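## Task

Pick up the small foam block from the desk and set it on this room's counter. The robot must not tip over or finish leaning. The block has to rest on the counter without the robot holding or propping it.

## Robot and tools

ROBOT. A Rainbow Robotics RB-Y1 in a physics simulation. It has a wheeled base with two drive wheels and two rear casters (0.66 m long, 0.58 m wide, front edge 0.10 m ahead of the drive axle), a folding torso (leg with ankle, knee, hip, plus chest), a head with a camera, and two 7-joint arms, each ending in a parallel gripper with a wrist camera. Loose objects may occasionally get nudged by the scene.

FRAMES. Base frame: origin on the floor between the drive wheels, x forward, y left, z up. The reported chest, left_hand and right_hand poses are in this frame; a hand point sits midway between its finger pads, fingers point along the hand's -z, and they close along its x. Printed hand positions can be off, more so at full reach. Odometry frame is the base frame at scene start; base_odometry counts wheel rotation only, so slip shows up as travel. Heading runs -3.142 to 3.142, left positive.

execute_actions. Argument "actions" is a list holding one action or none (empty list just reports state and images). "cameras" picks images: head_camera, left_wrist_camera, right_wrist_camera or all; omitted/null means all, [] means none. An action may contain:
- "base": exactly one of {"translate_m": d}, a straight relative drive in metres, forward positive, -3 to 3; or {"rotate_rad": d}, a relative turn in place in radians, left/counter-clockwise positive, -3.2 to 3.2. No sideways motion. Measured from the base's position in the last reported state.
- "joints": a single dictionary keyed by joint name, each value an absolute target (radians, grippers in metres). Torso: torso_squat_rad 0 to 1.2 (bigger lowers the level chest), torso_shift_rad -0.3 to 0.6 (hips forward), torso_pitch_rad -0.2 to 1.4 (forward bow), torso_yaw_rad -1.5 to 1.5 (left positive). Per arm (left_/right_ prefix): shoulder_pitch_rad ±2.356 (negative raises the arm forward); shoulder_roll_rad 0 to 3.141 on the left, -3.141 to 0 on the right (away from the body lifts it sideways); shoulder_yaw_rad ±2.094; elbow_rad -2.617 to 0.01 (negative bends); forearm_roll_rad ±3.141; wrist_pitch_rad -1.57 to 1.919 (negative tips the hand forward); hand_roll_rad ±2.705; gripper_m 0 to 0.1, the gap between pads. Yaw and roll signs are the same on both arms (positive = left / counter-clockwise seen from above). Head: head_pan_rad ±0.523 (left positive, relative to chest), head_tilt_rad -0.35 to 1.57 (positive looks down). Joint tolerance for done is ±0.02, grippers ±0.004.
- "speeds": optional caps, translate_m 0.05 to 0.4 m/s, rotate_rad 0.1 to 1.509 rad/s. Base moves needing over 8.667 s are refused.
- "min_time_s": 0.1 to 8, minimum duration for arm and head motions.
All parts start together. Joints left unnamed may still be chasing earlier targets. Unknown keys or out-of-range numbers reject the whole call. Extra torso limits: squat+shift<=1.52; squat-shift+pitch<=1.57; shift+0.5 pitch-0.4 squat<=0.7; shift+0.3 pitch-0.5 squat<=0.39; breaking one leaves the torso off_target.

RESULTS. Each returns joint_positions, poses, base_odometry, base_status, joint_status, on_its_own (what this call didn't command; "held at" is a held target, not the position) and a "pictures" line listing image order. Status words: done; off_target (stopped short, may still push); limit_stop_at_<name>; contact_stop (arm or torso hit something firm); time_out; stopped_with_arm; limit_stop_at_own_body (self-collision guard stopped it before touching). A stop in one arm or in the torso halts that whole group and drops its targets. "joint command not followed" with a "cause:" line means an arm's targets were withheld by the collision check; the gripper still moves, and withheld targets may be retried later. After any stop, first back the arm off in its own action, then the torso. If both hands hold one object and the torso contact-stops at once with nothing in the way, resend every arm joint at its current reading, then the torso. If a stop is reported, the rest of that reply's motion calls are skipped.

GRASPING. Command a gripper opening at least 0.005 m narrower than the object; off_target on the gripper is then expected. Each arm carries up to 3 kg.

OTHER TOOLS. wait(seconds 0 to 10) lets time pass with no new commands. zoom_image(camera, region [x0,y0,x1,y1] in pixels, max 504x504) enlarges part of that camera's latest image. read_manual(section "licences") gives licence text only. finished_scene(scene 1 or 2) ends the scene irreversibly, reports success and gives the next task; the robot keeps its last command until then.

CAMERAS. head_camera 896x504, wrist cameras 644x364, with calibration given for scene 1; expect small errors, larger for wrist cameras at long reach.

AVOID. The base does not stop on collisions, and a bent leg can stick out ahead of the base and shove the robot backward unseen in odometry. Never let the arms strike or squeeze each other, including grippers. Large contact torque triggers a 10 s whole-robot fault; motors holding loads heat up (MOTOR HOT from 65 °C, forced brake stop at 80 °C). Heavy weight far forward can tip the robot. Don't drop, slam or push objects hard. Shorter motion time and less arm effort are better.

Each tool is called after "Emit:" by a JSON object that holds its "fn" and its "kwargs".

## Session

Emit:
{"fn": "execute_actions", "kwargs": {"actions": []}}

Scene clock: 0.00 s.
base_odometry: x=+0.000 y=+0.000 heading=+0.000 (m, m, rad; odometry frame)
base_status: not commanded
joint_positions: torso_squat_rad=+0.350 torso_shift_rad=-0.001 torso_pitch_rad=-0.001 torso_yaw_rad=+0.001 left_shoulder_pitch_rad=-0.024 left_shoulder_roll_rad=+0.013 left_shoulder_yaw_rad=+0.041 left_elbow_rad=-0.115 left_forearm_roll_rad=-0.017 left_wrist_pitch_rad=+0.039 left_hand_roll_rad=-0.048 left_gripper_m=+0.100 right_shoulder_pitch_rad=-0.041 right_shoulder_roll_rad=-0.033 right_shoulder_yaw_rad=+0.011 right_elbow_rad=-0.234 right_forearm_roll_rad=+0.042 right_wrist_pitch_rad=+0.002 right_hand_roll_rad=-0.018 right_gripper_m=+0.100 head_pan_rad=+0.000 head_tilt_rad=+0.400
joint_status: not commanded
chest: x=-0.2289 y=+0.0008 z=+1.2475 quat_wxyz=(+1.000, -0.001, -0.001, +0.000) (m; base frame)
left_hand: x=-0.1643 y=+0.2311 z=+0.5648 quat_wxyz=(+0.999, +0.008, -0.050, -0.016) (m; base frame)
right_hand: x=-0.0853 y=-0.2418 z=+0.5768 quat_wxyz=(+0.990, -0.017, -0.135, +0.026) (m; base frame)
pictures: head_camera, left_wrist_camera, right_wrist_camera
camera_calibration (this result's frames):
head_camera: T_world_to_cam=[[0.0156333, -0.999875, 0.00224106, -0.00344867], [-0.327268, -0.00723478, -0.944904, 1.35367], [0.944802, 0.0140385, -0.327341, 0.611298], [0, 0, 0, 1]] pos_world=[-0.13449, -0.00223649, 1.47919]
left_wrist_camera: T_world_to_cam=[[0.990985, -0.0099978, 0.133599, 0.0906749], [-0.0947334, -0.757425, 0.646014, -0.171514], [0.0947325, -0.652846, -0.751544, 0.678705], [0, 0, 0, 1]] pos_world=[-0.170401, 0.314087, 0.608763]
right_wrist_camera: T_world_to_cam=[[-0.949418, -0.0929053, -0.299956, 0.0668072], [-0.256842, 0.779314, 0.571579, -0.130536], [0.180657, 0.619708, -0.763757, 0.696246], [0, 0, 0, 1]] pos_world=[-0.0958808, -0.323535, 0.626413]
Images, in order (width x height): head_camera 896x504, left_wrist_camera 644x364, right_wrist_camera 644x364.

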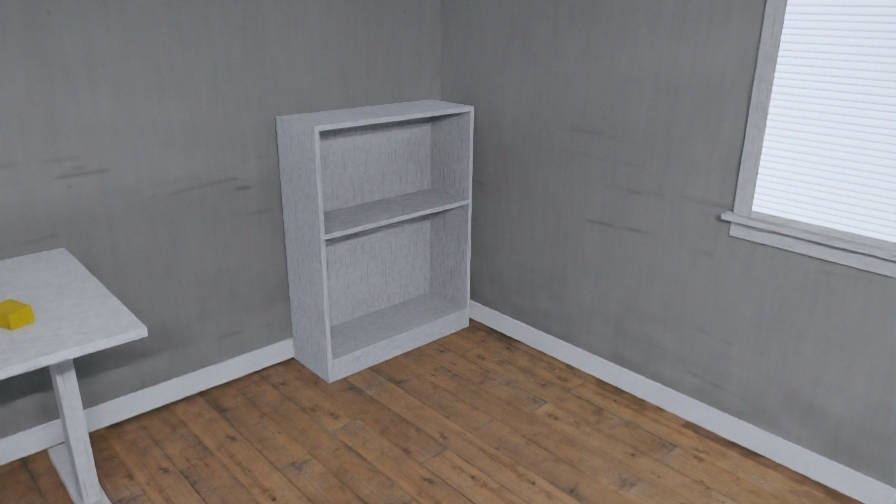

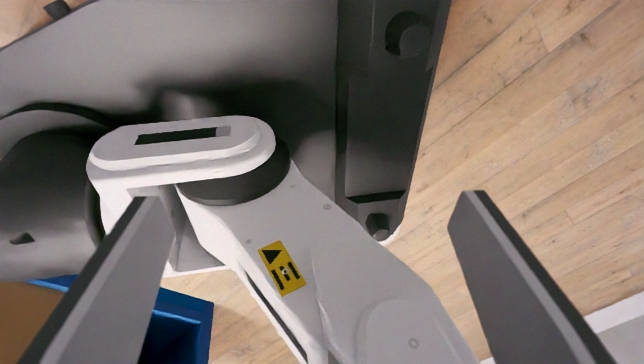

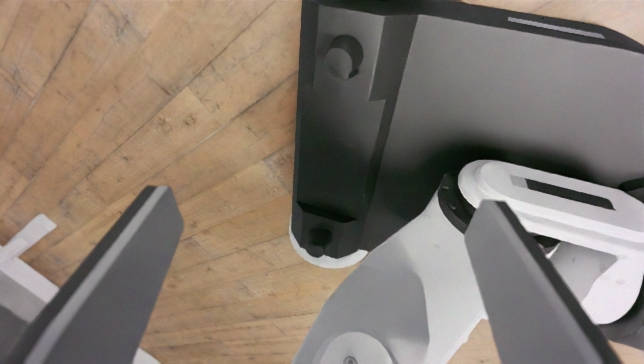

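Emit:
{"fn": "execute_actions", "kwargs": {"actions": [{"base": {"rotate_rad": 0.56}, "joints": {"torso_yaw_rad": 0.85, "head_pan_rad": 0.52, "head_tilt_rad": 0.35}}], "cameras": ["head_camera"]}}

Scene clock: 62.63 s.
base_odometry: x=+0.000 y=+0.000 heading=+0.559 (m, m, rad; odometry frame)
base_status: done
joint_positions: torso_squat_rad=+0.350 torso_shift_rad=-0.001 torso_pitch_rad=-0.001 torso_yaw_rad=+0.850 left_shoulder_pitch_rad=-0.024 left_shoulder_roll_rad=+0.013 left_shoulder_yaw_rad=+0.041 left_elbow_rad=-0.115 left_forearm_roll_rad=-0.017 left_wrist_pitch_rad=+0.039 left_hand_roll_rad=-0.048 left_gripper_m=+0.100 right_shoulder_pitch_rad=-0.041 right_shoulder_roll_rad=-0.033 right_shoulder_yaw_rad=+0.011 right_elbow_rad=-0.234 right_forearm_roll_rad=+0.042 right_wrist_pitch_rad=+0.002 right_hand_roll_rad=-0.018 right_gripper_m=+0.100 head_pan_rad=+0.520 head_tilt_rad=+0.350
joint_status: all done
chest: x=-0.2289 y=+0.0008 z=+1.2475 quat_wxyz=(+0.911, -0.001, +0.000, +0.412) (m; base frame)
left_hand: x=-0.3597 y=+0.2005 z=+0.5646 quat_wxyz=(+0.916, +0.027, -0.041, +0.397) (m; base frame)
right_hand: x=+0.0477 y=-0.0523 z=+0.5767 quat_wxyz=(+0.892, +0.040, -0.130, +0.432) (m; base frame)
pictures: head_camera
camera_calibration (this result's frames):
head_camera: T_world_to_cam=[[0.982677, -0.185303, 0.00283802, 0.205487], [-0.0496011, -0.277731, -0.959377, 1.43663], [0.178564, 0.942618, -0.282112, 0.371797], [0, 0, 0, 1]] pos_world=[-0.197059, 0.0866129, 1.48258]
Images, in order (width x height): head_camera 896x504.

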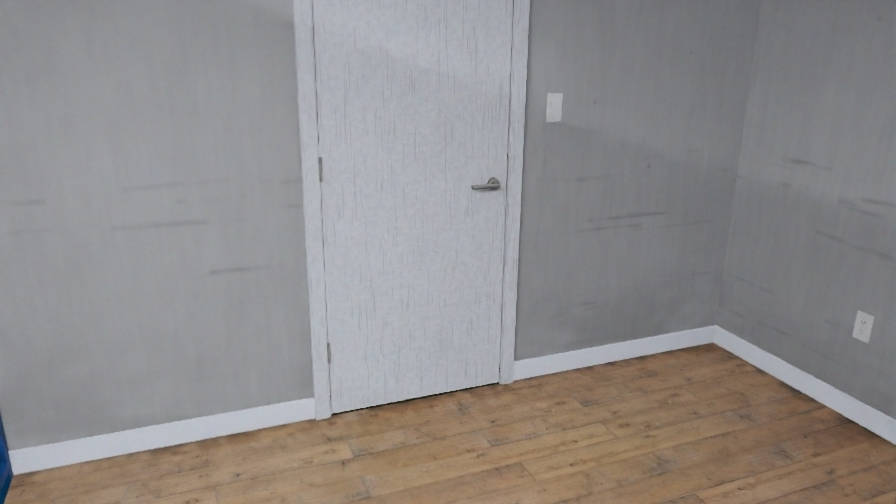

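Emit:
{"fn": "execute_actions", "kwargs": {"actions": [{"base": {"translate_m": 0.85}, "joints": {"torso_yaw_rad": 0, "torso_squat_rad": 0.62, "head_pan_rad": 0.1, "head_tilt_rad": 0.62, "left_shoulder_pitch_rad": -0.21, "left_shoulder_roll_rad": 0.08, "left_shoulder_yaw_rad": 0.07, "left_elbow_rad": -1.85, "left_forearm_roll_rad": 0, "left_wrist_pitch_rad": 1.3, "left_hand_roll_rad": 0}}]}}

Scene clock: 100.83 s.
base_odometry: x=+0.720 y=+0.451 heading=+0.560 (m, m, rad; odometry frame)
base_status: done
joint_positions: torso_squat_rad=+0.620 torso_shift_rad=-0.001 torso_pitch_rad=-0.001 torso_yaw_rad=+0.000 left_shoulder_pitch_rad=-0.210 left_shoulder_roll_rad=+0.080 left_shoulder_yaw_rad=+0.070 left_elbow_rad=-1.850 left_forearm_roll_rad=+0.000 left_wrist_pitch_rad=+1.300 left_hand_roll_rad=+0.000 left_gripper_m=+0.100 right_shoulder_pitch_rad=-0.041 right_shoulder_roll_rad=-0.033 right_shoulder_yaw_rad=+0.011 right_elbow_rad=-0.234 right_forearm_roll_rad=+0.042 right_wrist_pitch_rad=+0.002 right_hand_roll_rad=-0.018 right_gripper_m=+0.100 head_pan_rad=+0.100 head_tilt_rad=+0.620
joint_status: all done
chest: x=-0.2288 y=+0.0008 z=+1.1596 quat_wxyz=(+1.000, -0.001, -0.001, +0.000) (m; base frame)
left_hand: x=+0.2560 y=+0.2510 z=+0.8995 quat_wxyz=(+0.929, +0.035, -0.368, -0.007) (m; base frame)
right_hand: x=-0.0853 y=-0.2419 z=+0.4889 quat_wxyz=(+0.990, -0.017, -0.135, +0.026) (m; base frame)
pictures: head_camera, left_wrist_camera, right_wrist_camera
camera_calibration (this result's frames):
head_camera: T_world_to_cam=[[0.114073, -0.993472, -0.000866193, 0.0212528], [-0.522589, -0.0592633, -0.850523, 1.10202], [0.844919, 0.0974741, -0.525938, 0.831671], [0, 0, 0, 1]] pos_world=[-0.129213, 0.00535732, 1.37472]
left_wrist_camera: T_world_to_cam=[[0.705063, -0.0173922, 0.708931, -0.812792], [-0.447706, -0.786196, 0.425975, -0.0374063], [0.54995, -0.617732, -0.562105, 0.607693], [0, 0, 0, 1]] pos_world=[0.222122, 0.331846, 0.933735]
right_wrist_camera: T_world_to_cam=[[-0.949467, -0.0922685, -0.299998, 0.0406283], [-0.256351, 0.779462, 0.571596, -0.0801599], [0.181097, 0.619617, -0.763727, 0.629257], [0, 0, 0, 1]] pos_world=[-0.0959301, -0.323668, 0.538588]
Images, in order (width x height): head_camera 896x504, left_wrist_camera 644x364, right_wrist_camera 644x364.

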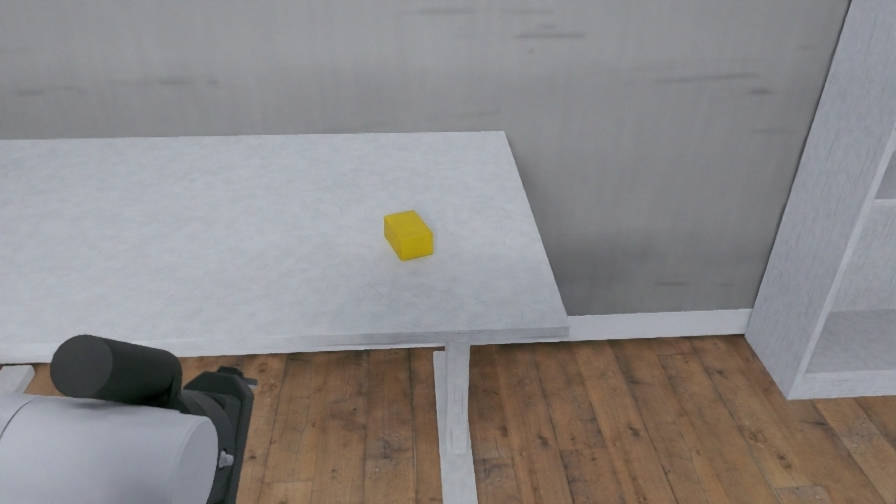

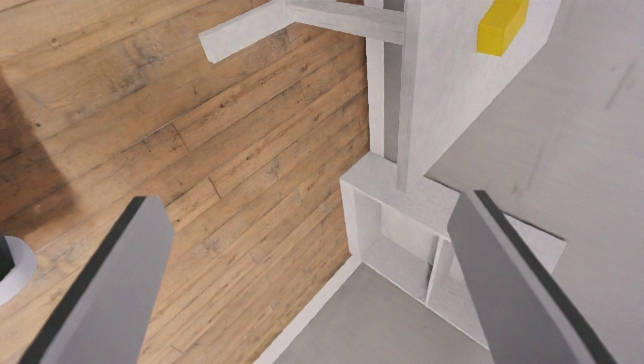

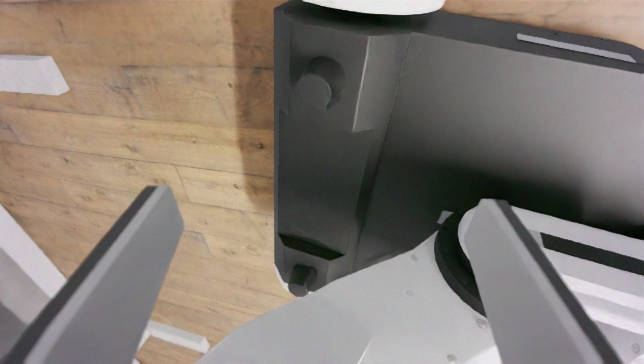

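Emit:
{"fn": "zoom_image", "kwargs": {"camera": "head_camera", "region": [370, 195, 450, 275]}}

Region (370, 195, 450, 275) of head_camera's 896x504 image, scaled by 6.300, with more detail than that image has.

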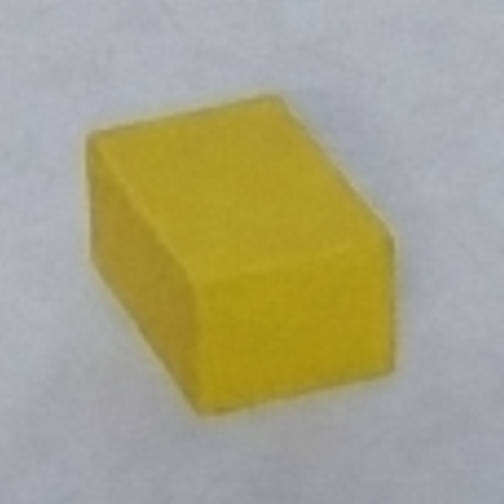

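Emit:
{"fn": "execute_actions", "kwargs": {"actions": [{"base": {"translate_m": 0.46}, "joints": {"torso_pitch_rad": 0.27, "head_pan_rad": 0.3, "head_tilt_rad": 0.65, "left_shoulder_pitch_rad": -1.183, "left_shoulder_roll_rad": 0.158, "left_shoulder_yaw_rad": 0.267, "left_elbow_rad": -0.869, "left_forearm_roll_rad": 0, "left_wrist_pitch_rad": 1.564, "left_hand_roll_rad": -0.995}, "min_time_s": 1.2}], "cameras": ["head_camera", "left_wrist_camera"]}}

Scene clock: 203.77 s.
base_odometry: x=+1.110 y=+0.696 heading=+0.560 (m, m, rad; odometry frame)
base_status: done
joint_positions: torso_squat_rad=+0.620 torso_shift_rad=-0.001 torso_pitch_rad=+0.270 torso_yaw_rad=+0.000 left_shoulder_pitch_rad=-1.183 left_shoulder_roll_rad=+0.158 left_shoulder_yaw_rad=+0.267 left_elbow_rad=-0.869 left_forearm_roll_rad=+0.000 left_wrist_pitch_rad=+1.564 left_hand_roll_rad=-0.995 left_gripper_m=+0.100 right_shoulder_pitch_rad=-0.041 right_shoulder_roll_rad=-0.033 right_shoulder_yaw_rad=+0.011 right_elbow_rad=-0.234 right_forearm_roll_rad=+0.042 right_wrist_pitch_rad=+0.002 right_hand_roll_rad=-0.018 right_gripper_m=+0.100 head_pan_rad=+0.300 head_tilt_rad=+0.650
joint_status: all done
chest: x=-0.1458 y=+0.0008 z=+1.1484 quat_wxyz=(+0.991, -0.001, +0.135, +0.000) (m; base frame)
left_hand: x=+0.4043 y=+0.1841 z=+0.8583 quat_wxyz=(+0.857, +0.043, -0.078, -0.508) (m; base frame)
right_hand: x=-0.1872 y=-0.2419 z=+0.4638 quat_wxyz=(+1.000, -0.014, +0.000, +0.028) (m; base frame)
pictures: head_camera, left_wrist_camera
camera_calibration (this result's frames):
head_camera: T_world_to_cam=[[0.297234, -0.951112, -0.0838883, 0.129596], [-0.729164, -0.169392, -0.663043, 0.887305], [0.616418, 0.258247, -0.743866, 0.978686], [0, 0, 0, 1]] pos_world=[0.0051913, 0.0208199, 1.3272]
left_wrist_camera: T_world_to_cam=[[0.484624, -0.865383, 0.127484, -0.145033], [-0.767448, -0.350718, 0.536676, -0.0518773], [-0.419719, -0.357923, -0.834103, 1.03931], [0, 0, 0, 1]] pos_world=[0.466691, 0.228289, 0.91322]
Images, in order (width x height): head_camera 896x504, left_wrist_camera 644x364.

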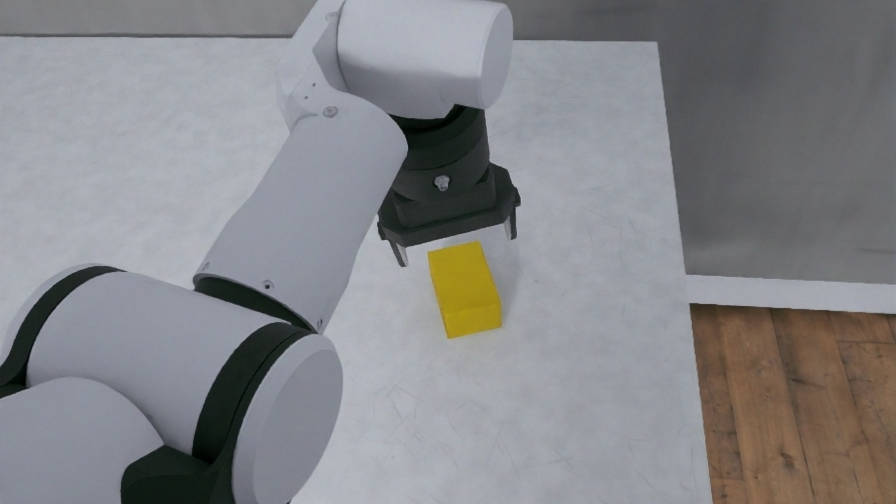

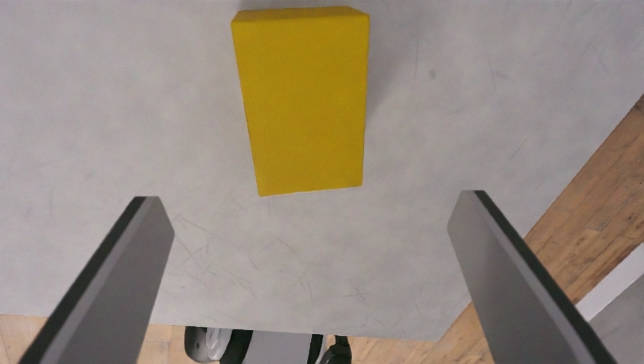

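Emit:
{"fn": "execute_actions", "kwargs": {"actions": [{"joints": {"torso_pitch_rad": 0.394, "head_tilt_rad": 0.55, "left_hand_roll_rad": -1.02}}], "cameras": ["head_camera", "left_wrist_camera"]}}

Scene clock: 228.57 s.
base_odometry: x=+1.110 y=+0.696 heading=+0.560 (m, m, rad; odometry frame)
base_status: not commanded
joint_positions: torso_squat_rad=+0.620 torso_shift_rad=-0.001 torso_pitch_rad=+0.394 torso_yaw_rad=+0.000 left_shoulder_pitch_rad=-1.183 left_shoulder_roll_rad=+0.158 left_shoulder_yaw_rad=+0.267 left_elbow_rad=-0.869 left_forearm_roll_rad=+0.000 left_wrist_pitch_rad=+1.564 left_hand_roll_rad=-1.020 left_gripper_m=+0.100 right_shoulder_pitch_rad=-0.041 right_shoulder_roll_rad=-0.033 right_shoulder_yaw_rad=+0.011 right_elbow_rad=-0.234 right_forearm_roll_rad=+0.042 right_wrist_pitch_rad=+0.002 right_hand_roll_rad=-0.018 right_gripper_m=+0.100 head_pan_rad=+0.300 head_tilt_rad=+0.550
joint_status: all done
chest: x=-0.1096 y=+0.0008 z=+1.1359 quat_wxyz=(+0.981, -0.001, +0.196, +0.000) (m; base frame)
left_hand: x=+0.4005 y=+0.1840 z=+0.7800 quat_wxyz=(+0.853, +0.012, -0.025, -0.521) (m; base frame)
right_hand: x=-0.2354 y=-0.2419 z=+0.4616 quat_wxyz=(+0.998, -0.012, +0.062, +0.029) (m; base frame)
pictures: head_camera, left_wrist_camera
camera_calibration (this result's frames):
head_camera: T_world_to_cam=[[0.285263, -0.951068, -0.118725, 0.155753], [-0.749272, -0.144043, -0.646408, 0.892658], [0.597676, 0.273354, -0.753698, 0.937928], [0, 0, 0, 1]] pos_world=[0.0638351, 0.0203269, 1.30243]
left_wrist_camera: T_world_to_cam=[[0.474837, -0.877636, 0.0654628, -0.0786625], [-0.703874, -0.334067, 0.626866, -0.111741], [-0.528291, -0.343737, -0.776372, 0.968218], [0, 0, 0, 1]] pos_world=[0.470201, 0.226446, 0.826893]
Images, in order (width x height): head_camera 896x504, left_wrist_camera 644x364.

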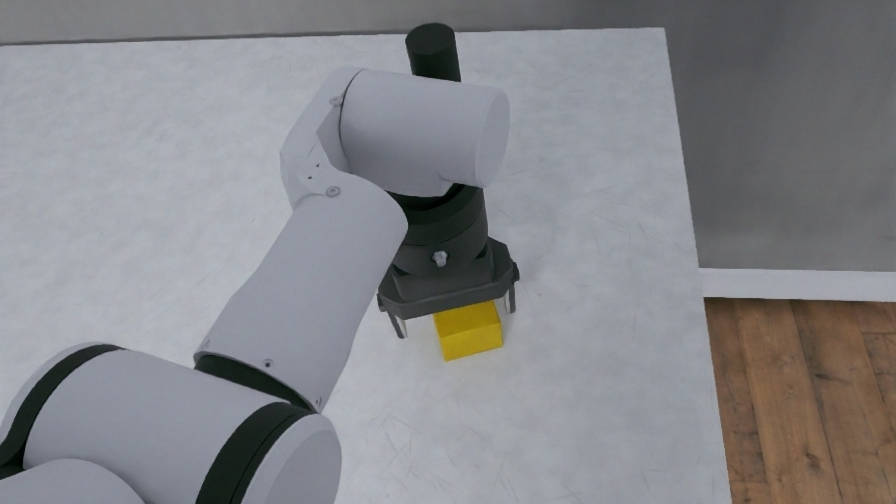

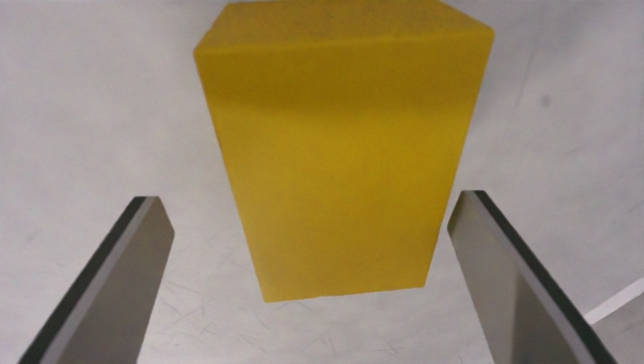

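Emit:
{"fn": "zoom_image", "kwargs": {"camera": "left_wrist_camera", "region": [170, 0, 520, 120]}}

Emit:
{"fn": "zoom_image", "kwargs": {"camera": "head_camera", "region": [360, 240, 540, 380]}}

Region (170, 0, 520, 120) of left_wrist_camera's 644x364 image, scaled by 1.440, with more detail than that image has; it fills the top 173 rows of this view, and the rest is white.

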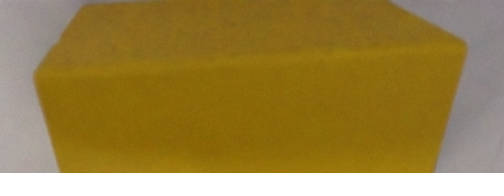

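Region (360, 240, 540, 380) of head_camera's 896x504 image, scaled by 2.800, with more detail than that image has.

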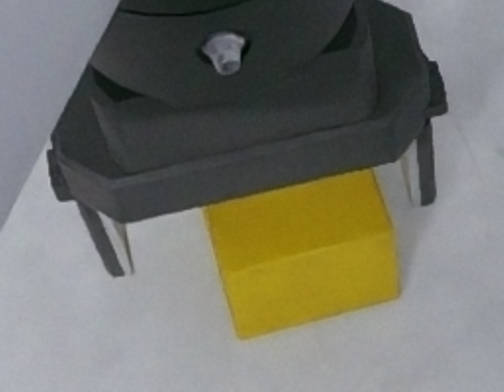

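Emit:
{"fn": "execute_actions", "kwargs": {"actions": [{"joints": {"torso_pitch_rad": 0.42, "torso_yaw_rad": -0.012, "left_hand_roll_rad": -0.975}}], "cameras": ["left_wrist_camera"]}}

Emit:
{"fn": "execute_actions", "kwargs": {"actions": [{"joints": {"left_gripper_m": 0.045}}], "cameras": ["head_camera", "left_wrist_camera"]}}

Scene clock: 281.00 s.
base_odometry: x=+1.110 y=+0.696 heading=+0.560 (m, m, rad; odometry frame)
base_status: not commanded
joint_positions: torso_squat_rad=+0.620 torso_shift_rad=-0.001 torso_pitch_rad=+0.420 torso_yaw_rad=-0.012 left_shoulder_pitch_rad=-1.183 left_shoulder_roll_rad=+0.158 left_shoulder_yaw_rad=+0.267 left_elbow_rad=-0.869 left_forearm_roll_rad=+0.000 left_wrist_pitch_rad=+1.564 left_hand_roll_rad=-0.975 left_gripper_m=+0.100 right_shoulder_pitch_rad=-0.041 right_shoulder_roll_rad=-0.033 right_shoulder_yaw_rad=+0.011 right_elbow_rad=-0.234 right_forearm_roll_rad=+0.042 right_wrist_pitch_rad=+0.002 right_hand_roll_rad=-0.018 right_gripper_m=+0.100 head_pan_rad=+0.300 head_tilt_rad=+0.550
joint_status: all done
chest: x=-0.1023 y=+0.0008 z=+1.1327 quat_wxyz=(+0.978, -0.002, +0.209, -0.006) (m; base frame)
left_hand: x=+0.4004 y=+0.1768 z=+0.7629 quat_wxyz=(+0.862, +0.003, -0.015, -0.506) (m; base frame)
right_hand: x=-0.2481 y=-0.2436 z=+0.4631 quat_wxyz=(+0.997, -0.014, +0.075, +0.023) (m; base frame)
pictures: left_wrist_camera
camera_calibration (this result's frames):
left_wrist_camera: T_world_to_cam=[[0.505951, -0.86059, 0.0582991, -0.0938758], [-0.675459, -0.353263, 0.647272, -0.126998], [-0.53644, -0.366867, -0.760027, 0.947246], [0, 0, 0, 1]] pos_world=[0.469855, 0.221861, 0.807608]
Images, in order (width x height): left_wrist_camera 644x364.

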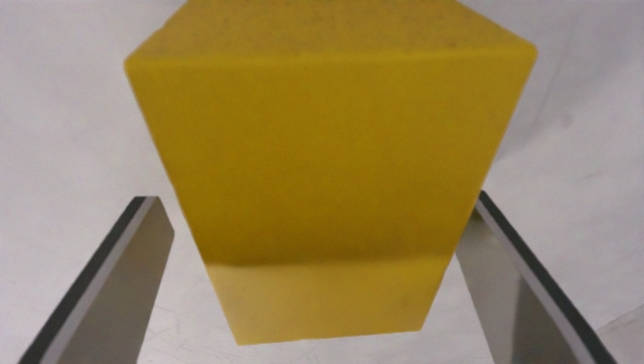

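Scene clock: 282.03 s.
base_odometry: x=+1.110 y=+0.696 heading=+0.560 (m, m, rad; odometry frame)
base_status: not commanded
joint_positions: torso_squat_rad=+0.620 torso_shift_rad=-0.001 torso_pitch_rad=+0.420 torso_yaw_rad=-0.012 left_shoulder_pitch_rad=-1.183 left_shoulder_roll_rad=+0.158 left_shoulder_yaw_rad=+0.267 left_elbow_rad=-0.869 left_forearm_roll_rad=+0.000 left_wrist_pitch_rad=+1.564 left_hand_roll_rad=-0.975 left_gripper_m=+0.059 right_shoulder_pitch_rad=-0.041 right_shoulder_roll_rad=-0.033 right_shoulder_yaw_rad=+0.011 right_elbow_rad=-0.234 right_forearm_roll_rad=+0.042 right_wrist_pitch_rad=+0.002 right_hand_roll_rad=-0.018 right_gripper_m=+0.100 head_pan_rad=+0.300 head_tilt_rad=+0.550
joint_status: left_gripper_m off_target (ended at +0.059, target +0.045)
chest: x=-0.1023 y=+0.0008 z=+1.1327 quat_wxyz=(+0.978, -0.002, +0.209, -0.006) (m; base frame)
left_hand: x=+0.4004 y=+0.1768 z=+0.7629 quat_wxyz=(+0.862, +0.003, -0.015, -0.506) (m; base frame)
right_hand: x=-0.2481 y=-0.2436 z=+0.4631 quat_wxyz=(+0.997, -0.014, +0.075, +0.023) (m; base frame)
pictures: head_camera, left_wrist_camera
camera_calibration (this result's frames):
head_camera: T_world_to_cam=[[0.271709, -0.954684, -0.121456, 0.154979], [-0.767328, -0.138738, -0.626067, 0.871237], [0.580846, 0.263305, -0.770253, 0.948159], [0, 0, 0, 1]] pos_world=[0.0756816, 0.0191748, 1.2946]
left_wrist_camera: T_world_to_cam=[[0.505951, -0.86059, 0.0582992, -0.0938757], [-0.675459, -0.353263, 0.647271, -0.126998], [-0.53644, -0.366867, -0.760027, 0.947246], [0, 0, 0, 1]] pos_world=[0.469855, 0.221861, 0.807608]
Images, in order (width x height): head_camera 896x504, left_wrist_camera 644x364.

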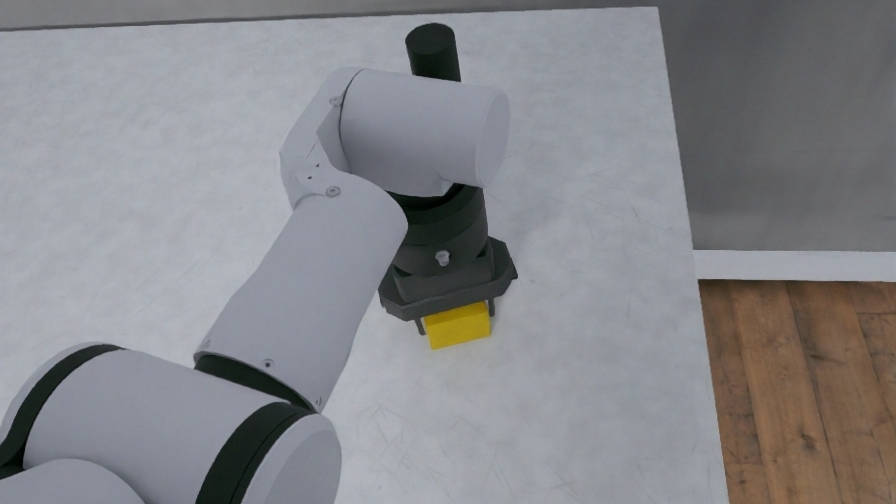

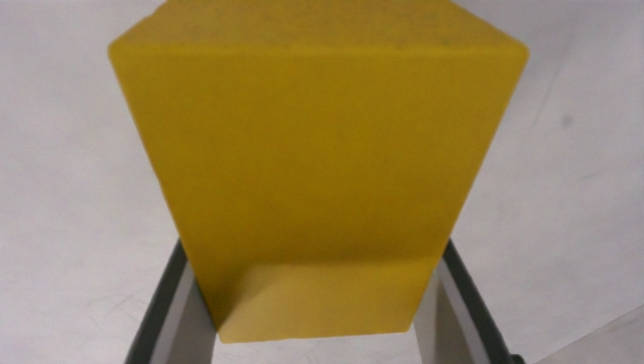

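Emit:
{"fn": "execute_actions", "kwargs": {"actions": [{"base": {"rotate_rad": 0.52}, "joints": {"torso_pitch_rad": 0.0, "torso_yaw_rad": 0.0, "torso_squat_rad": 0.1, "head_pan_rad": -0.52, "head_tilt_rad": 0.4, "left_shoulder_pitch_rad": -0.53, "left_shoulder_roll_rad": 0.06, "left_shoulder_yaw_rad": 0.17, "left_elbow_rad": -1.9, "left_wrist_pitch_rad": 1.876, "right_hand_roll_rad": 1.57, "right_wrist_pitch_rad": 0.75}, "min_time_s": 2.0}]}}

Scene clock: 346.23 s.
base_odometry: x=+1.110 y=+0.696 heading=+1.080 (m, m, rad; odometry frame)
base_status: done
joint_positions: torso_squat_rad=+0.100 torso_shift_rad=-0.001 torso_pitch_rad=+0.000 torso_yaw_rad=+0.000 left_shoulder_pitch_rad=-0.530 left_shoulder_roll_rad=+0.060 left_shoulder_yaw_rad=+0.170 left_elbow_rad=-1.900 left_forearm_roll_rad=+0.000 left_wrist_pitch_rad=+1.876 left_hand_roll_rad=-0.975 left_gripper_m=+0.059 right_shoulder_pitch_rad=-0.041 right_shoulder_roll_rad=-0.033 right_shoulder_yaw_rad=+0.011 right_elbow_rad=-0.234 right_forearm_roll_rad=+0.042 right_wrist_pitch_rad=+0.750 right_hand_roll_rad=+1.570 right_gripper_m=+0.100 head_pan_rad=-0.520 head_tilt_rad=+0.400
joint_status: all done
chest: x=-0.2287 y=+0.0009 z=+1.2864 quat_wxyz=(+1.000, -0.001, +0.000, +0.000) (m; base frame)
left_hand: x=+0.2436 y=+0.2265 z=+1.1098 quat_wxyz=(+0.853, +0.129, -0.228, -0.452) (m; base frame)
right_hand: x=-0.2532 y=-0.2518 z=+0.6332 quat_wxyz=(+0.669, +0.146, +0.188, +0.704) (m; base frame)
pictures: head_camera, left_wrist_camera, right_wrist_camera
camera_calibration (this result's frames):
head_camera: T_world_to_cam=[[-0.484291, -0.874905, 0.00204484, -0.106698], [-0.287805, 0.157102, -0.944715, 1.39831], [0.826215, -0.458106, -0.327885, 0.600411], [0, 0, 0, 1]] pos_world=[-0.145301, -0.037976, 1.51809]
left_wrist_camera: T_world_to_cam=[[0.486218, -0.816316, 0.3118, -0.278577], [-0.870733, -0.42255, 0.251546, 0.0624909], [-0.0735899, -0.393801, -0.916245, 1.21177], [0, 0, 0, 1]] pos_world=[0.279036, 0.276193, 1.18142]
right_wrist_camera: T_world_to_cam=[[0.0785219, -0.996911, -0.00168835, -0.232874], [-0.383356, -0.0317584, 0.923054, -0.656973], [-0.920257, -0.0718327, -0.384666, 0.0830249], [0, 0, 0, 1]] pos_world=[-0.157165, -0.247055, 0.637965]
Images, in order (width x height): head_camera 896x504, left_wrist_camera 644x364, right_wrist_camera 644x364.

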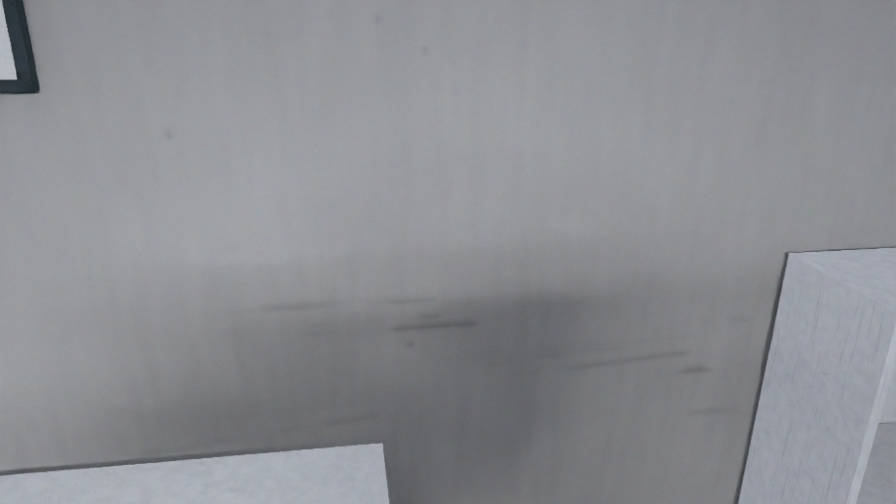

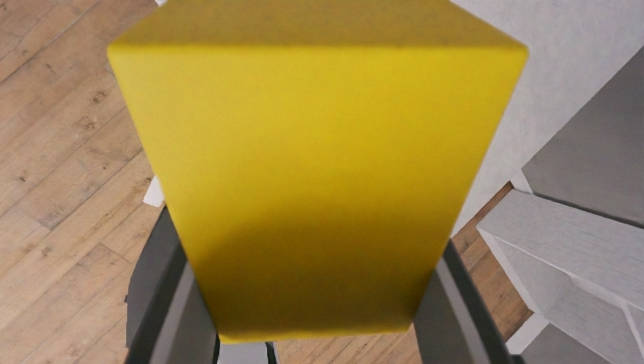

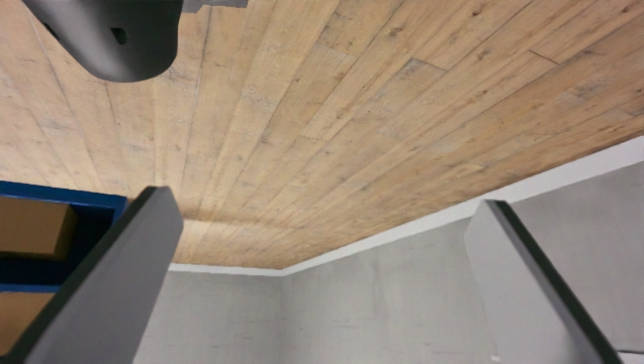

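Emit:
{"fn": "execute_actions", "kwargs": {"actions": [{"base": {"translate_m": -2.7}, "joints": {"torso_yaw_rad": 1.1, "torso_squat_rad": 0.0, "head_pan_rad": 0.52, "head_tilt_rad": 0.4, "left_shoulder_pitch_rad": -0.1, "left_shoulder_roll_rad": 0.05, "left_shoulder_yaw_rad": 0.04, "left_elbow_rad": -2.2, "right_wrist_pitch_rad": 0.0}, "min_time_s": 2.0}]}}

Scene clock: 393.37 s.
base_odometry: x=-0.161 y=-1.687 heading=+1.081 (m, m, rad; odometry frame)
base_status: done
joint_positions: torso_squat_rad=+0.000 torso_shift_rad=-0.001 torso_pitch_rad=+0.000 torso_yaw_rad=+1.100 left_shoulder_pitch_rad=-0.100 left_shoulder_roll_rad=+0.050 left_shoulder_yaw_rad=+0.040 left_elbow_rad=-2.200 left_forearm_roll_rad=+0.000 left_wrist_pitch_rad=+1.876 left_hand_roll_rad=-0.975 left_gripper_m=+0.059 right_shoulder_pitch_rad=-0.041 right_shoulder_roll_rad=-0.033 right_shoulder_yaw_rad=+0.011 right_elbow_rad=-0.234 right_forearm_roll_rad=+0.042 right_wrist_pitch_rad=+0.000 right_hand_roll_rad=+1.570 right_gripper_m=+0.100 head_pan_rad=+0.520 head_tilt_rad=+0.400
joint_status: all done
chest: x=-0.2287 y=+0.0009 z=+1.2899 quat_wxyz=(+0.853, -0.001, +0.000, +0.523) (m; base frame)
left_hand: x=-0.2777 y=+0.4331 z=+1.0340 quat_wxyz=(+0.976, +0.191, -0.085, +0.061) (m; base frame)
right_hand: x=+0.0517 y=+0.0179 z=+0.6188 quat_wxyz=(+0.197, -0.049, -0.127, +0.971) (m; base frame)
pictures: head_camera, left_wrist_camera, right_wrist_camera
camera_calibration (this result's frames):
head_camera: T_world_to_cam=[[0.997973, 0.0636416, 0.000702344, 0.211278], [0.021661, -0.329251, -0.943994, 1.47175], [-0.059846, 0.942095, -0.329962, 0.400705], [0, 0, 0, 1]] pos_world=[-0.218749, 0.093627, 1.52139]
left_wrist_camera: T_world_to_cam=[[0.968847, 0.0953516, 0.228569, -0.00753149], [0.0143364, -0.942958, 0.332603, 0.102343], [0.247245, -0.318965, -0.914949, 1.24064], [0, 0, 0, 1]] pos_world=[-0.300913, 0.492944, 1.10281]
right_wrist_camera: T_world_to_cam=[[0.934546, -0.355283, 0.0199339, -0.057071], [-0.330978, -0.847307, 0.415361, -0.192198], [-0.130681, -0.394772, -0.909438, 0.667053], [0, 0, 0, 1]] pos_world=[0.0768932, 0.0802065, 0.687612]
Images, in order (width x height): head_camera 896x504, left_wrist_camera 644x364, right_wrist_camera 644x364.

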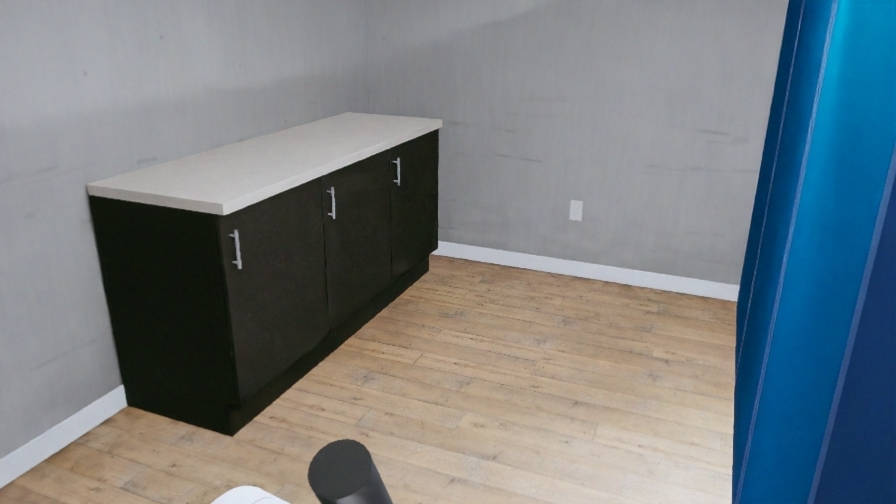

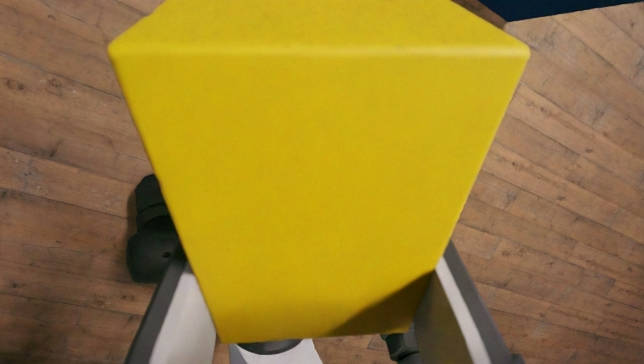

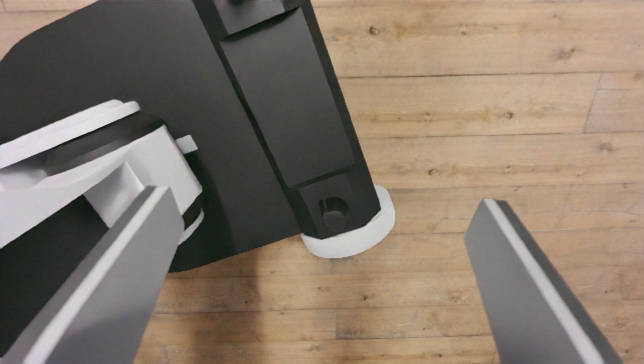

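Emit:
{"fn": "execute_actions", "kwargs": {"actions": [{"base": {"rotate_rad": 1.96}, "joints": {"torso_yaw_rad": 0.0, "head_pan_rad": 0.05, "head_tilt_rad": 0.45, "right_hand_roll_rad": 0.0}}], "cameras": ["head_camera"]}}

Scene clock: 481.50 s.
base_odometry: x=-0.161 y=-1.687 heading=+3.041 (m, m, rad; odometry frame)
base_status: done
joint_positions: torso_squat_rad=+0.000 torso_shift_rad=-0.001 torso_pitch_rad=+0.000 torso_yaw_rad=+0.000 left_shoulder_pitch_rad=-0.100 left_shoulder_roll_rad=+0.050 left_shoulder_yaw_rad=+0.040 left_elbow_rad=-2.200 left_forearm_roll_rad=+0.000 left_wrist_pitch_rad=+1.876 left_hand_roll_rad=-0.975 left_gripper_m=+0.059 right_shoulder_pitch_rad=-0.041 right_shoulder_roll_rad=-0.033 right_shoulder_yaw_rad=+0.011 right_elbow_rad=-0.234 right_forearm_roll_rad=+0.042 right_wrist_pitch_rad=+0.000 right_hand_roll_rad=+0.000 right_gripper_m=+0.100 head_pan_rad=+0.050 head_tilt_rad=+0.450
joint_status: all done
chest: x=-0.2287 y=+0.0009 z=+1.2899 quat_wxyz=(+1.000, -0.001, +0.000, +0.000) (m; base frame)
left_hand: x=+0.1346 y=+0.2404 z=+1.0343 quat_wxyz=(+0.864, +0.118, -0.173, -0.458) (m; base frame)
right_hand: x=-0.0855 y=-0.2418 z=+0.6192 quat_wxyz=(+0.990, -0.018, -0.136, +0.035) (m; base frame)
pictures: head_camera
camera_calibration (this result's frames):
head_camera: T_world_to_cam=[[0.0644944, -0.997917, 0.00149051, 0.00765811], [-0.374406, -0.0255819, -0.926912, 1.35739], [0.925019, 0.0592226, -0.375276, 0.692033], [0, 0, 0, 1]] pos_world=[-0.132425, 0.00138274, 1.51787]
Images, in order (width x height): head_camera 896x504.

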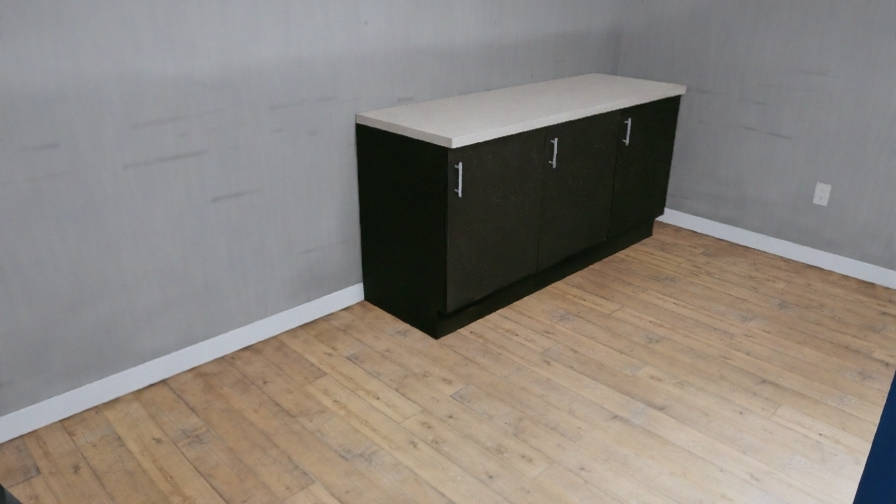

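Emit:
{"fn": "execute_actions", "kwargs": {"actions": [{"base": {"translate_m": 2.15}, "joints": {"torso_pitch_rad": 0.4, "head_pan_rad": 0.3, "head_tilt_rad": 0.55, "left_shoulder_pitch_rad": -1.259, "left_shoulder_roll_rad": 0.179, "left_shoulder_yaw_rad": 0.285, "left_elbow_rad": -1.064, "left_wrist_pitch_rad": 1.80}, "min_time_s": 4.0}]}}

Scene clock: 506.50 s.
base_odometry: x=-2.301 y=-1.471 heading=+3.041 (m, m, rad; odometry frame)
base_status: done
joint_positions: torso_squat_rad=+0.000 torso_shift_rad=-0.001 torso_pitch_rad=+0.400 torso_yaw_rad=+0.000 left_shoulder_pitch_rad=-1.259 left_shoulder_roll_rad=+0.179 left_shoulder_yaw_rad=+0.285 left_elbow_rad=-1.064 left_forearm_roll_rad=+0.000 left_wrist_pitch_rad=+1.800 left_hand_roll_rad=-0.975 left_gripper_m=+0.059 right_shoulder_pitch_rad=-0.041 right_shoulder_roll_rad=-0.033 right_shoulder_yaw_rad=+0.011 right_elbow_rad=-0.234 right_forearm_roll_rad=+0.042 right_wrist_pitch_rad=+0.000 right_hand_roll_rad=+0.000 right_gripper_m=+0.100 head_pan_rad=+0.300 head_tilt_rad=+0.550
joint_status: all done
chest: x=-0.1080 y=+0.0008 z=+1.2655 quat_wxyz=(+0.980, -0.001, +0.199, +0.000) (m; base frame)
left_hand: x=+0.4177 y=+0.1833 z=+0.9938 quat_wxyz=(+0.865, +0.017, -0.040, -0.500) (m; base frame)
right_hand: x=-0.2374 y=-0.2418 z=+0.5919 quat_wxyz=(+0.997, -0.011, +0.064, +0.038) (m; base frame)
pictures: head_camera, left_wrist_camera, right_wrist_camera
camera_calibration (this result's frames):
head_camera: T_world_to_cam=[[0.284526, -0.951071, -0.120455, 0.172845], [-0.753138, -0.144013, -0.641906, 0.971533], [0.593151, 0.273358, -0.757263, 1.03857], [0, 0, 0, 1]] pos_world=[0.0664893, 0.0203994, 1.43092]
left_wrist_camera: T_world_to_cam=[[0.513962, -0.853285, 0.0880215, -0.14477], [-0.705615, -0.362189, 0.609037, -0.21027], [-0.487802, -0.375131, -0.788243, 1.14369], [0, 0, 0, 1]] pos_world=[0.483931, 0.229347, 1.04231]
right_wrist_camera: T_world_to_cam=[[-0.989486, -0.11058, 0.0932166, -0.319647], [-0.0277057, 0.777517, 0.628251, -0.157862], [-0.141949, 0.619063, -0.772406, 0.663687], [0, 0, 0, 1]] pos_world=[-0.22645, -0.32347, 0.641609]
Images, in order (width x height): head_camera 896x504, left_wrist_camera 644x364, right_wrist_camera 644x364.

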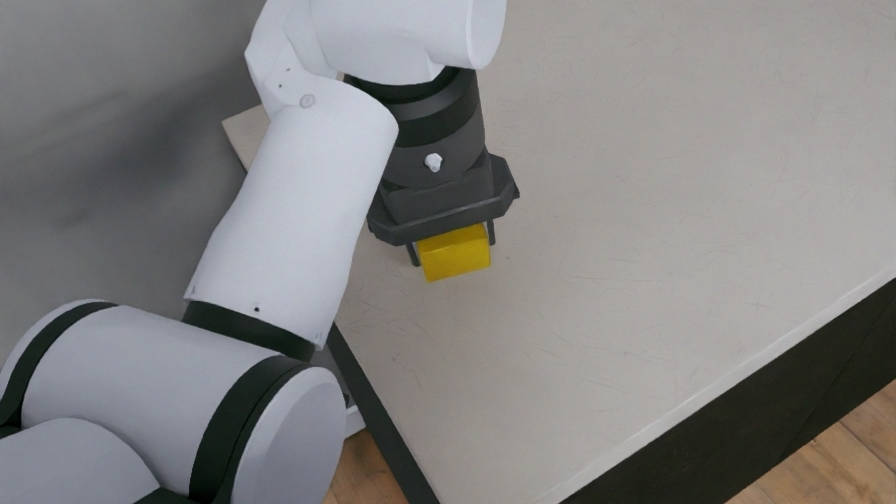

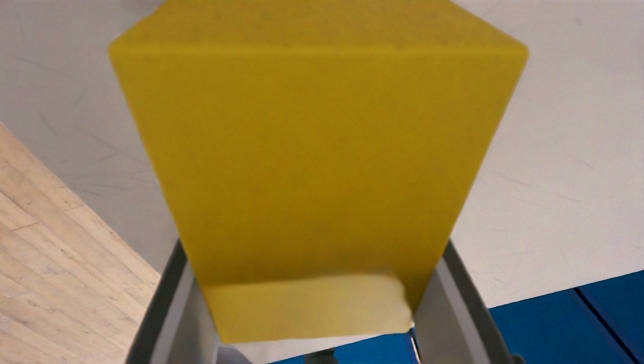

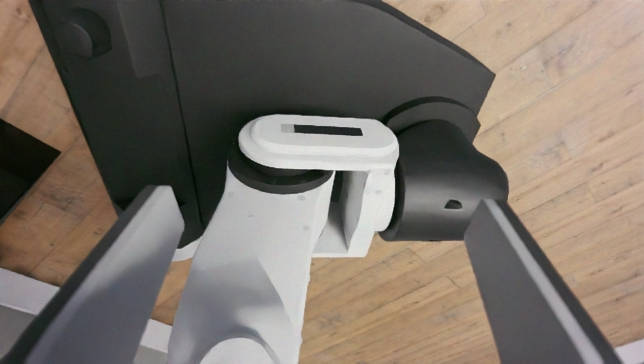

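Emit:
{"fn": "execute_actions", "kwargs": {"actions": [{"joints": {"torso_pitch_rad": 0.46, "head_tilt_rad": 0.5}}], "cameras": ["head_camera", "left_wrist_camera"]}}

Scene clock: 548.07 s.
base_odometry: x=-2.301 y=-1.471 heading=+3.041 (m, m, rad; odometry frame)
base_status: not commanded
joint_positions: torso_squat_rad=+0.000 torso_shift_rad=-0.001 torso_pitch_rad=+0.460 torso_yaw_rad=+0.000 left_shoulder_pitch_rad=-1.259 left_shoulder_roll_rad=+0.179 left_shoulder_yaw_rad=+0.285 left_elbow_rad=-1.064 left_forearm_roll_rad=+0.000 left_wrist_pitch_rad=+1.800 left_hand_roll_rad=-0.975 left_gripper_m=+0.059 right_shoulder_pitch_rad=-0.041 right_shoulder_roll_rad=-0.033 right_shoulder_yaw_rad=+0.011 right_elbow_rad=-0.234 right_forearm_roll_rad=+0.042 right_wrist_pitch_rad=+0.000 right_hand_roll_rad=+0.000 right_gripper_m=+0.100 head_pan_rad=+0.300 head_tilt_rad=+0.500
joint_status: all done
chest: x=-0.0911 y=+0.0008 z=+1.2577 quat_wxyz=(+0.974, -0.001, +0.228, +0.000) (m; base frame)
left_hand: x=+0.4174 y=+0.1832 z=+0.9551 quat_wxyz=(+0.866, +0.002, -0.014, -0.500) (m; base frame)
right_hand: x=-0.2607 y=-0.2418 z=+0.5932 quat_wxyz=(+0.995, -0.010, +0.094, +0.038) (m; base frame)
pictures: head_camera, left_wrist_camera
camera_calibration (this result's frames):
head_camera: T_world_to_cam=[[0.277132, -0.951063, -0.136662, 0.186679], [-0.761807, -0.130817, -0.634458, 0.972579], [0.585532, 0.279938, -0.760781, 1.01703], [0, 0, 0, 1]] pos_world=[0.09368, 0.0200668, 1.41631]
left_wrist_camera: T_world_to_cam=[[0.518284, -0.853303, 0.0570531, -0.113413], [-0.667849, -0.362166, 0.650241, -0.242053], [-0.53419, -0.375112, -0.757583, 1.10303], [0, 0, 0, 1]] pos_world=[0.486354, 0.229321, 0.999501]
Images, in order (width x height): head_camera 896x504, left_wrist_camera 644x364.

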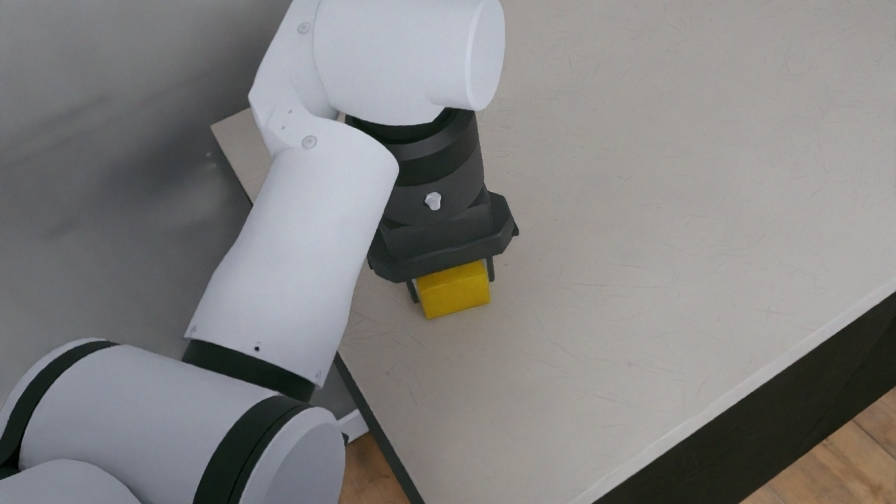

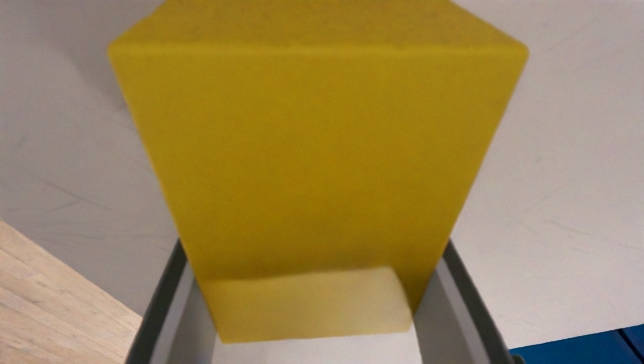

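Emit:
{"fn": "execute_actions", "kwargs": {"actions": []}}

Scene clock: 561.10 s.
base_odometry: x=-2.301 y=-1.471 heading=+3.041 (m, m, rad; odometry frame)
base_status: not commanded
joint_positions: torso_squat_rad=+0.000 torso_shift_rad=-0.001 torso_pitch_rad=+0.460 torso_yaw_rad=+0.000 left_shoulder_pitch_rad=-1.259 left_shoulder_roll_rad=+0.179 left_shoulder_yaw_rad=+0.285 left_elbow_rad=-1.064 left_forearm_roll_rad=+0.000 left_wrist_pitch_rad=+1.800 left_hand_roll_rad=-0.975 left_gripper_m=+0.059 right_shoulder_pitch_rad=-0.041 right_shoulder_roll_rad=-0.033 right_shoulder_yaw_rad=+0.011 right_elbow_rad=-0.234 right_forearm_roll_rad=+0.042 right_wrist_pitch_rad=+0.000 right_hand_roll_rad=+0.000 right_gripper_m=+0.100 head_pan_rad=+0.300 head_tilt_rad=+0.500
joint_status: all done
chest: x=-0.0911 y=+0.0008 z=+1.2577 quat_wxyz=(+0.974, -0.001, +0.228, +0.000) (m; base frame)
left_hand: x=+0.4174 y=+0.1832 z=+0.9551 quat_wxyz=(+0.866, +0.002, -0.014, -0.500) (m; base frame)
right_hand: x=-0.2607 y=-0.2418 z=+0.5932 quat_wxyz=(+0.995, -0.010, +0.094, +0.038) (m; base frame)
pictures: head_camera, left_wrist_camera, right_wrist_camera
camera_calibration (this result's frames):
head_camera: T_world_to_cam=[[0.277132, -0.951063, -0.136662, 0.186678], [-0.761807, -0.130817, -0.634458, 0.972579], [0.585532, 0.279938, -0.76078, 1.01703], [0, 0, 0, 1]] pos_world=[0.0936799, 0.0200669, 1.41631]
left_wrist_camera: T_world_to_cam=[[0.518284, -0.853304, 0.0570536, -0.113414], [-0.66785, -0.362165, 0.650241, -0.242053], [-0.53419, -0.375112, -0.757583, 1.10303], [0, 0, 0, 1]] pos_world=[0.486354, 0.229321, 0.999501]
right_wrist_camera: T_world_to_cam=[[-0.982127, -0.110546, 0.152338, -0.375939], [0.0100151, 0.777518, 0.628781, -0.14976], [-0.187955, 0.619068, -0.762514, 0.643471], [0, 0, 0, 1]] pos_world=[-0.246776, -0.32347, 0.642092]
Images, in order (width x height): head_camera 896x504, left_wrist_camera 644x364, right_wrist_camera 644x364.

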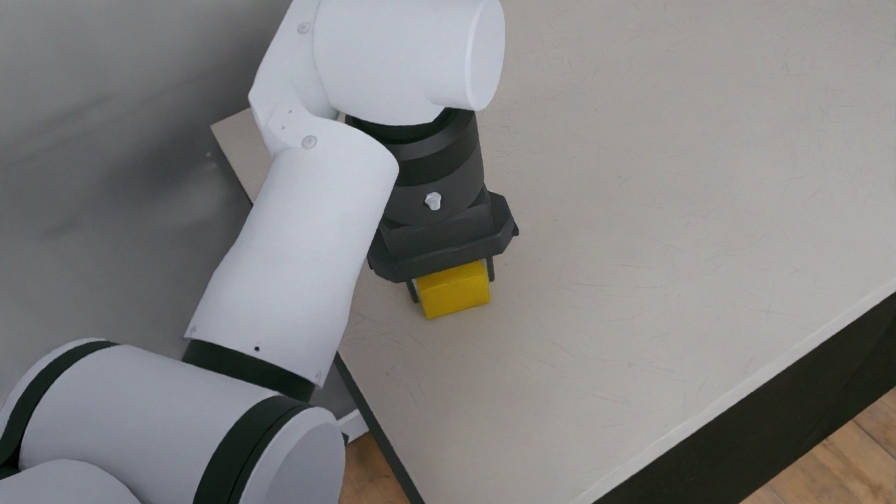

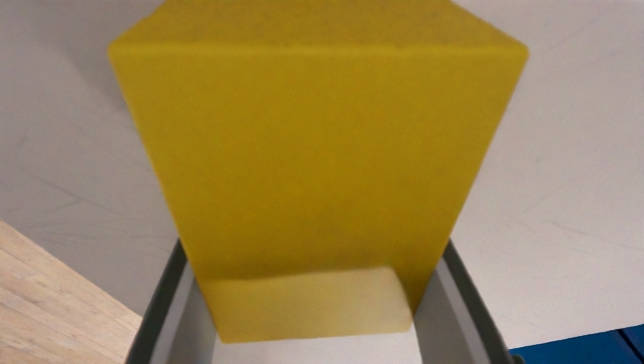

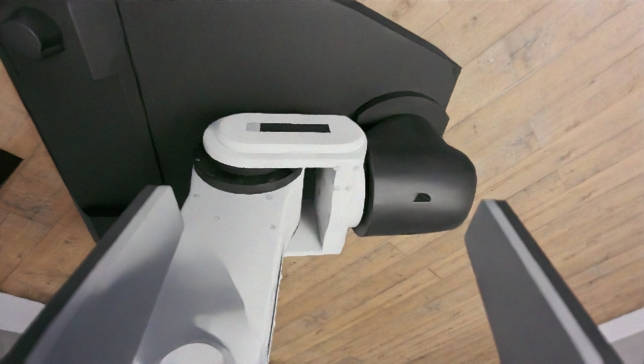

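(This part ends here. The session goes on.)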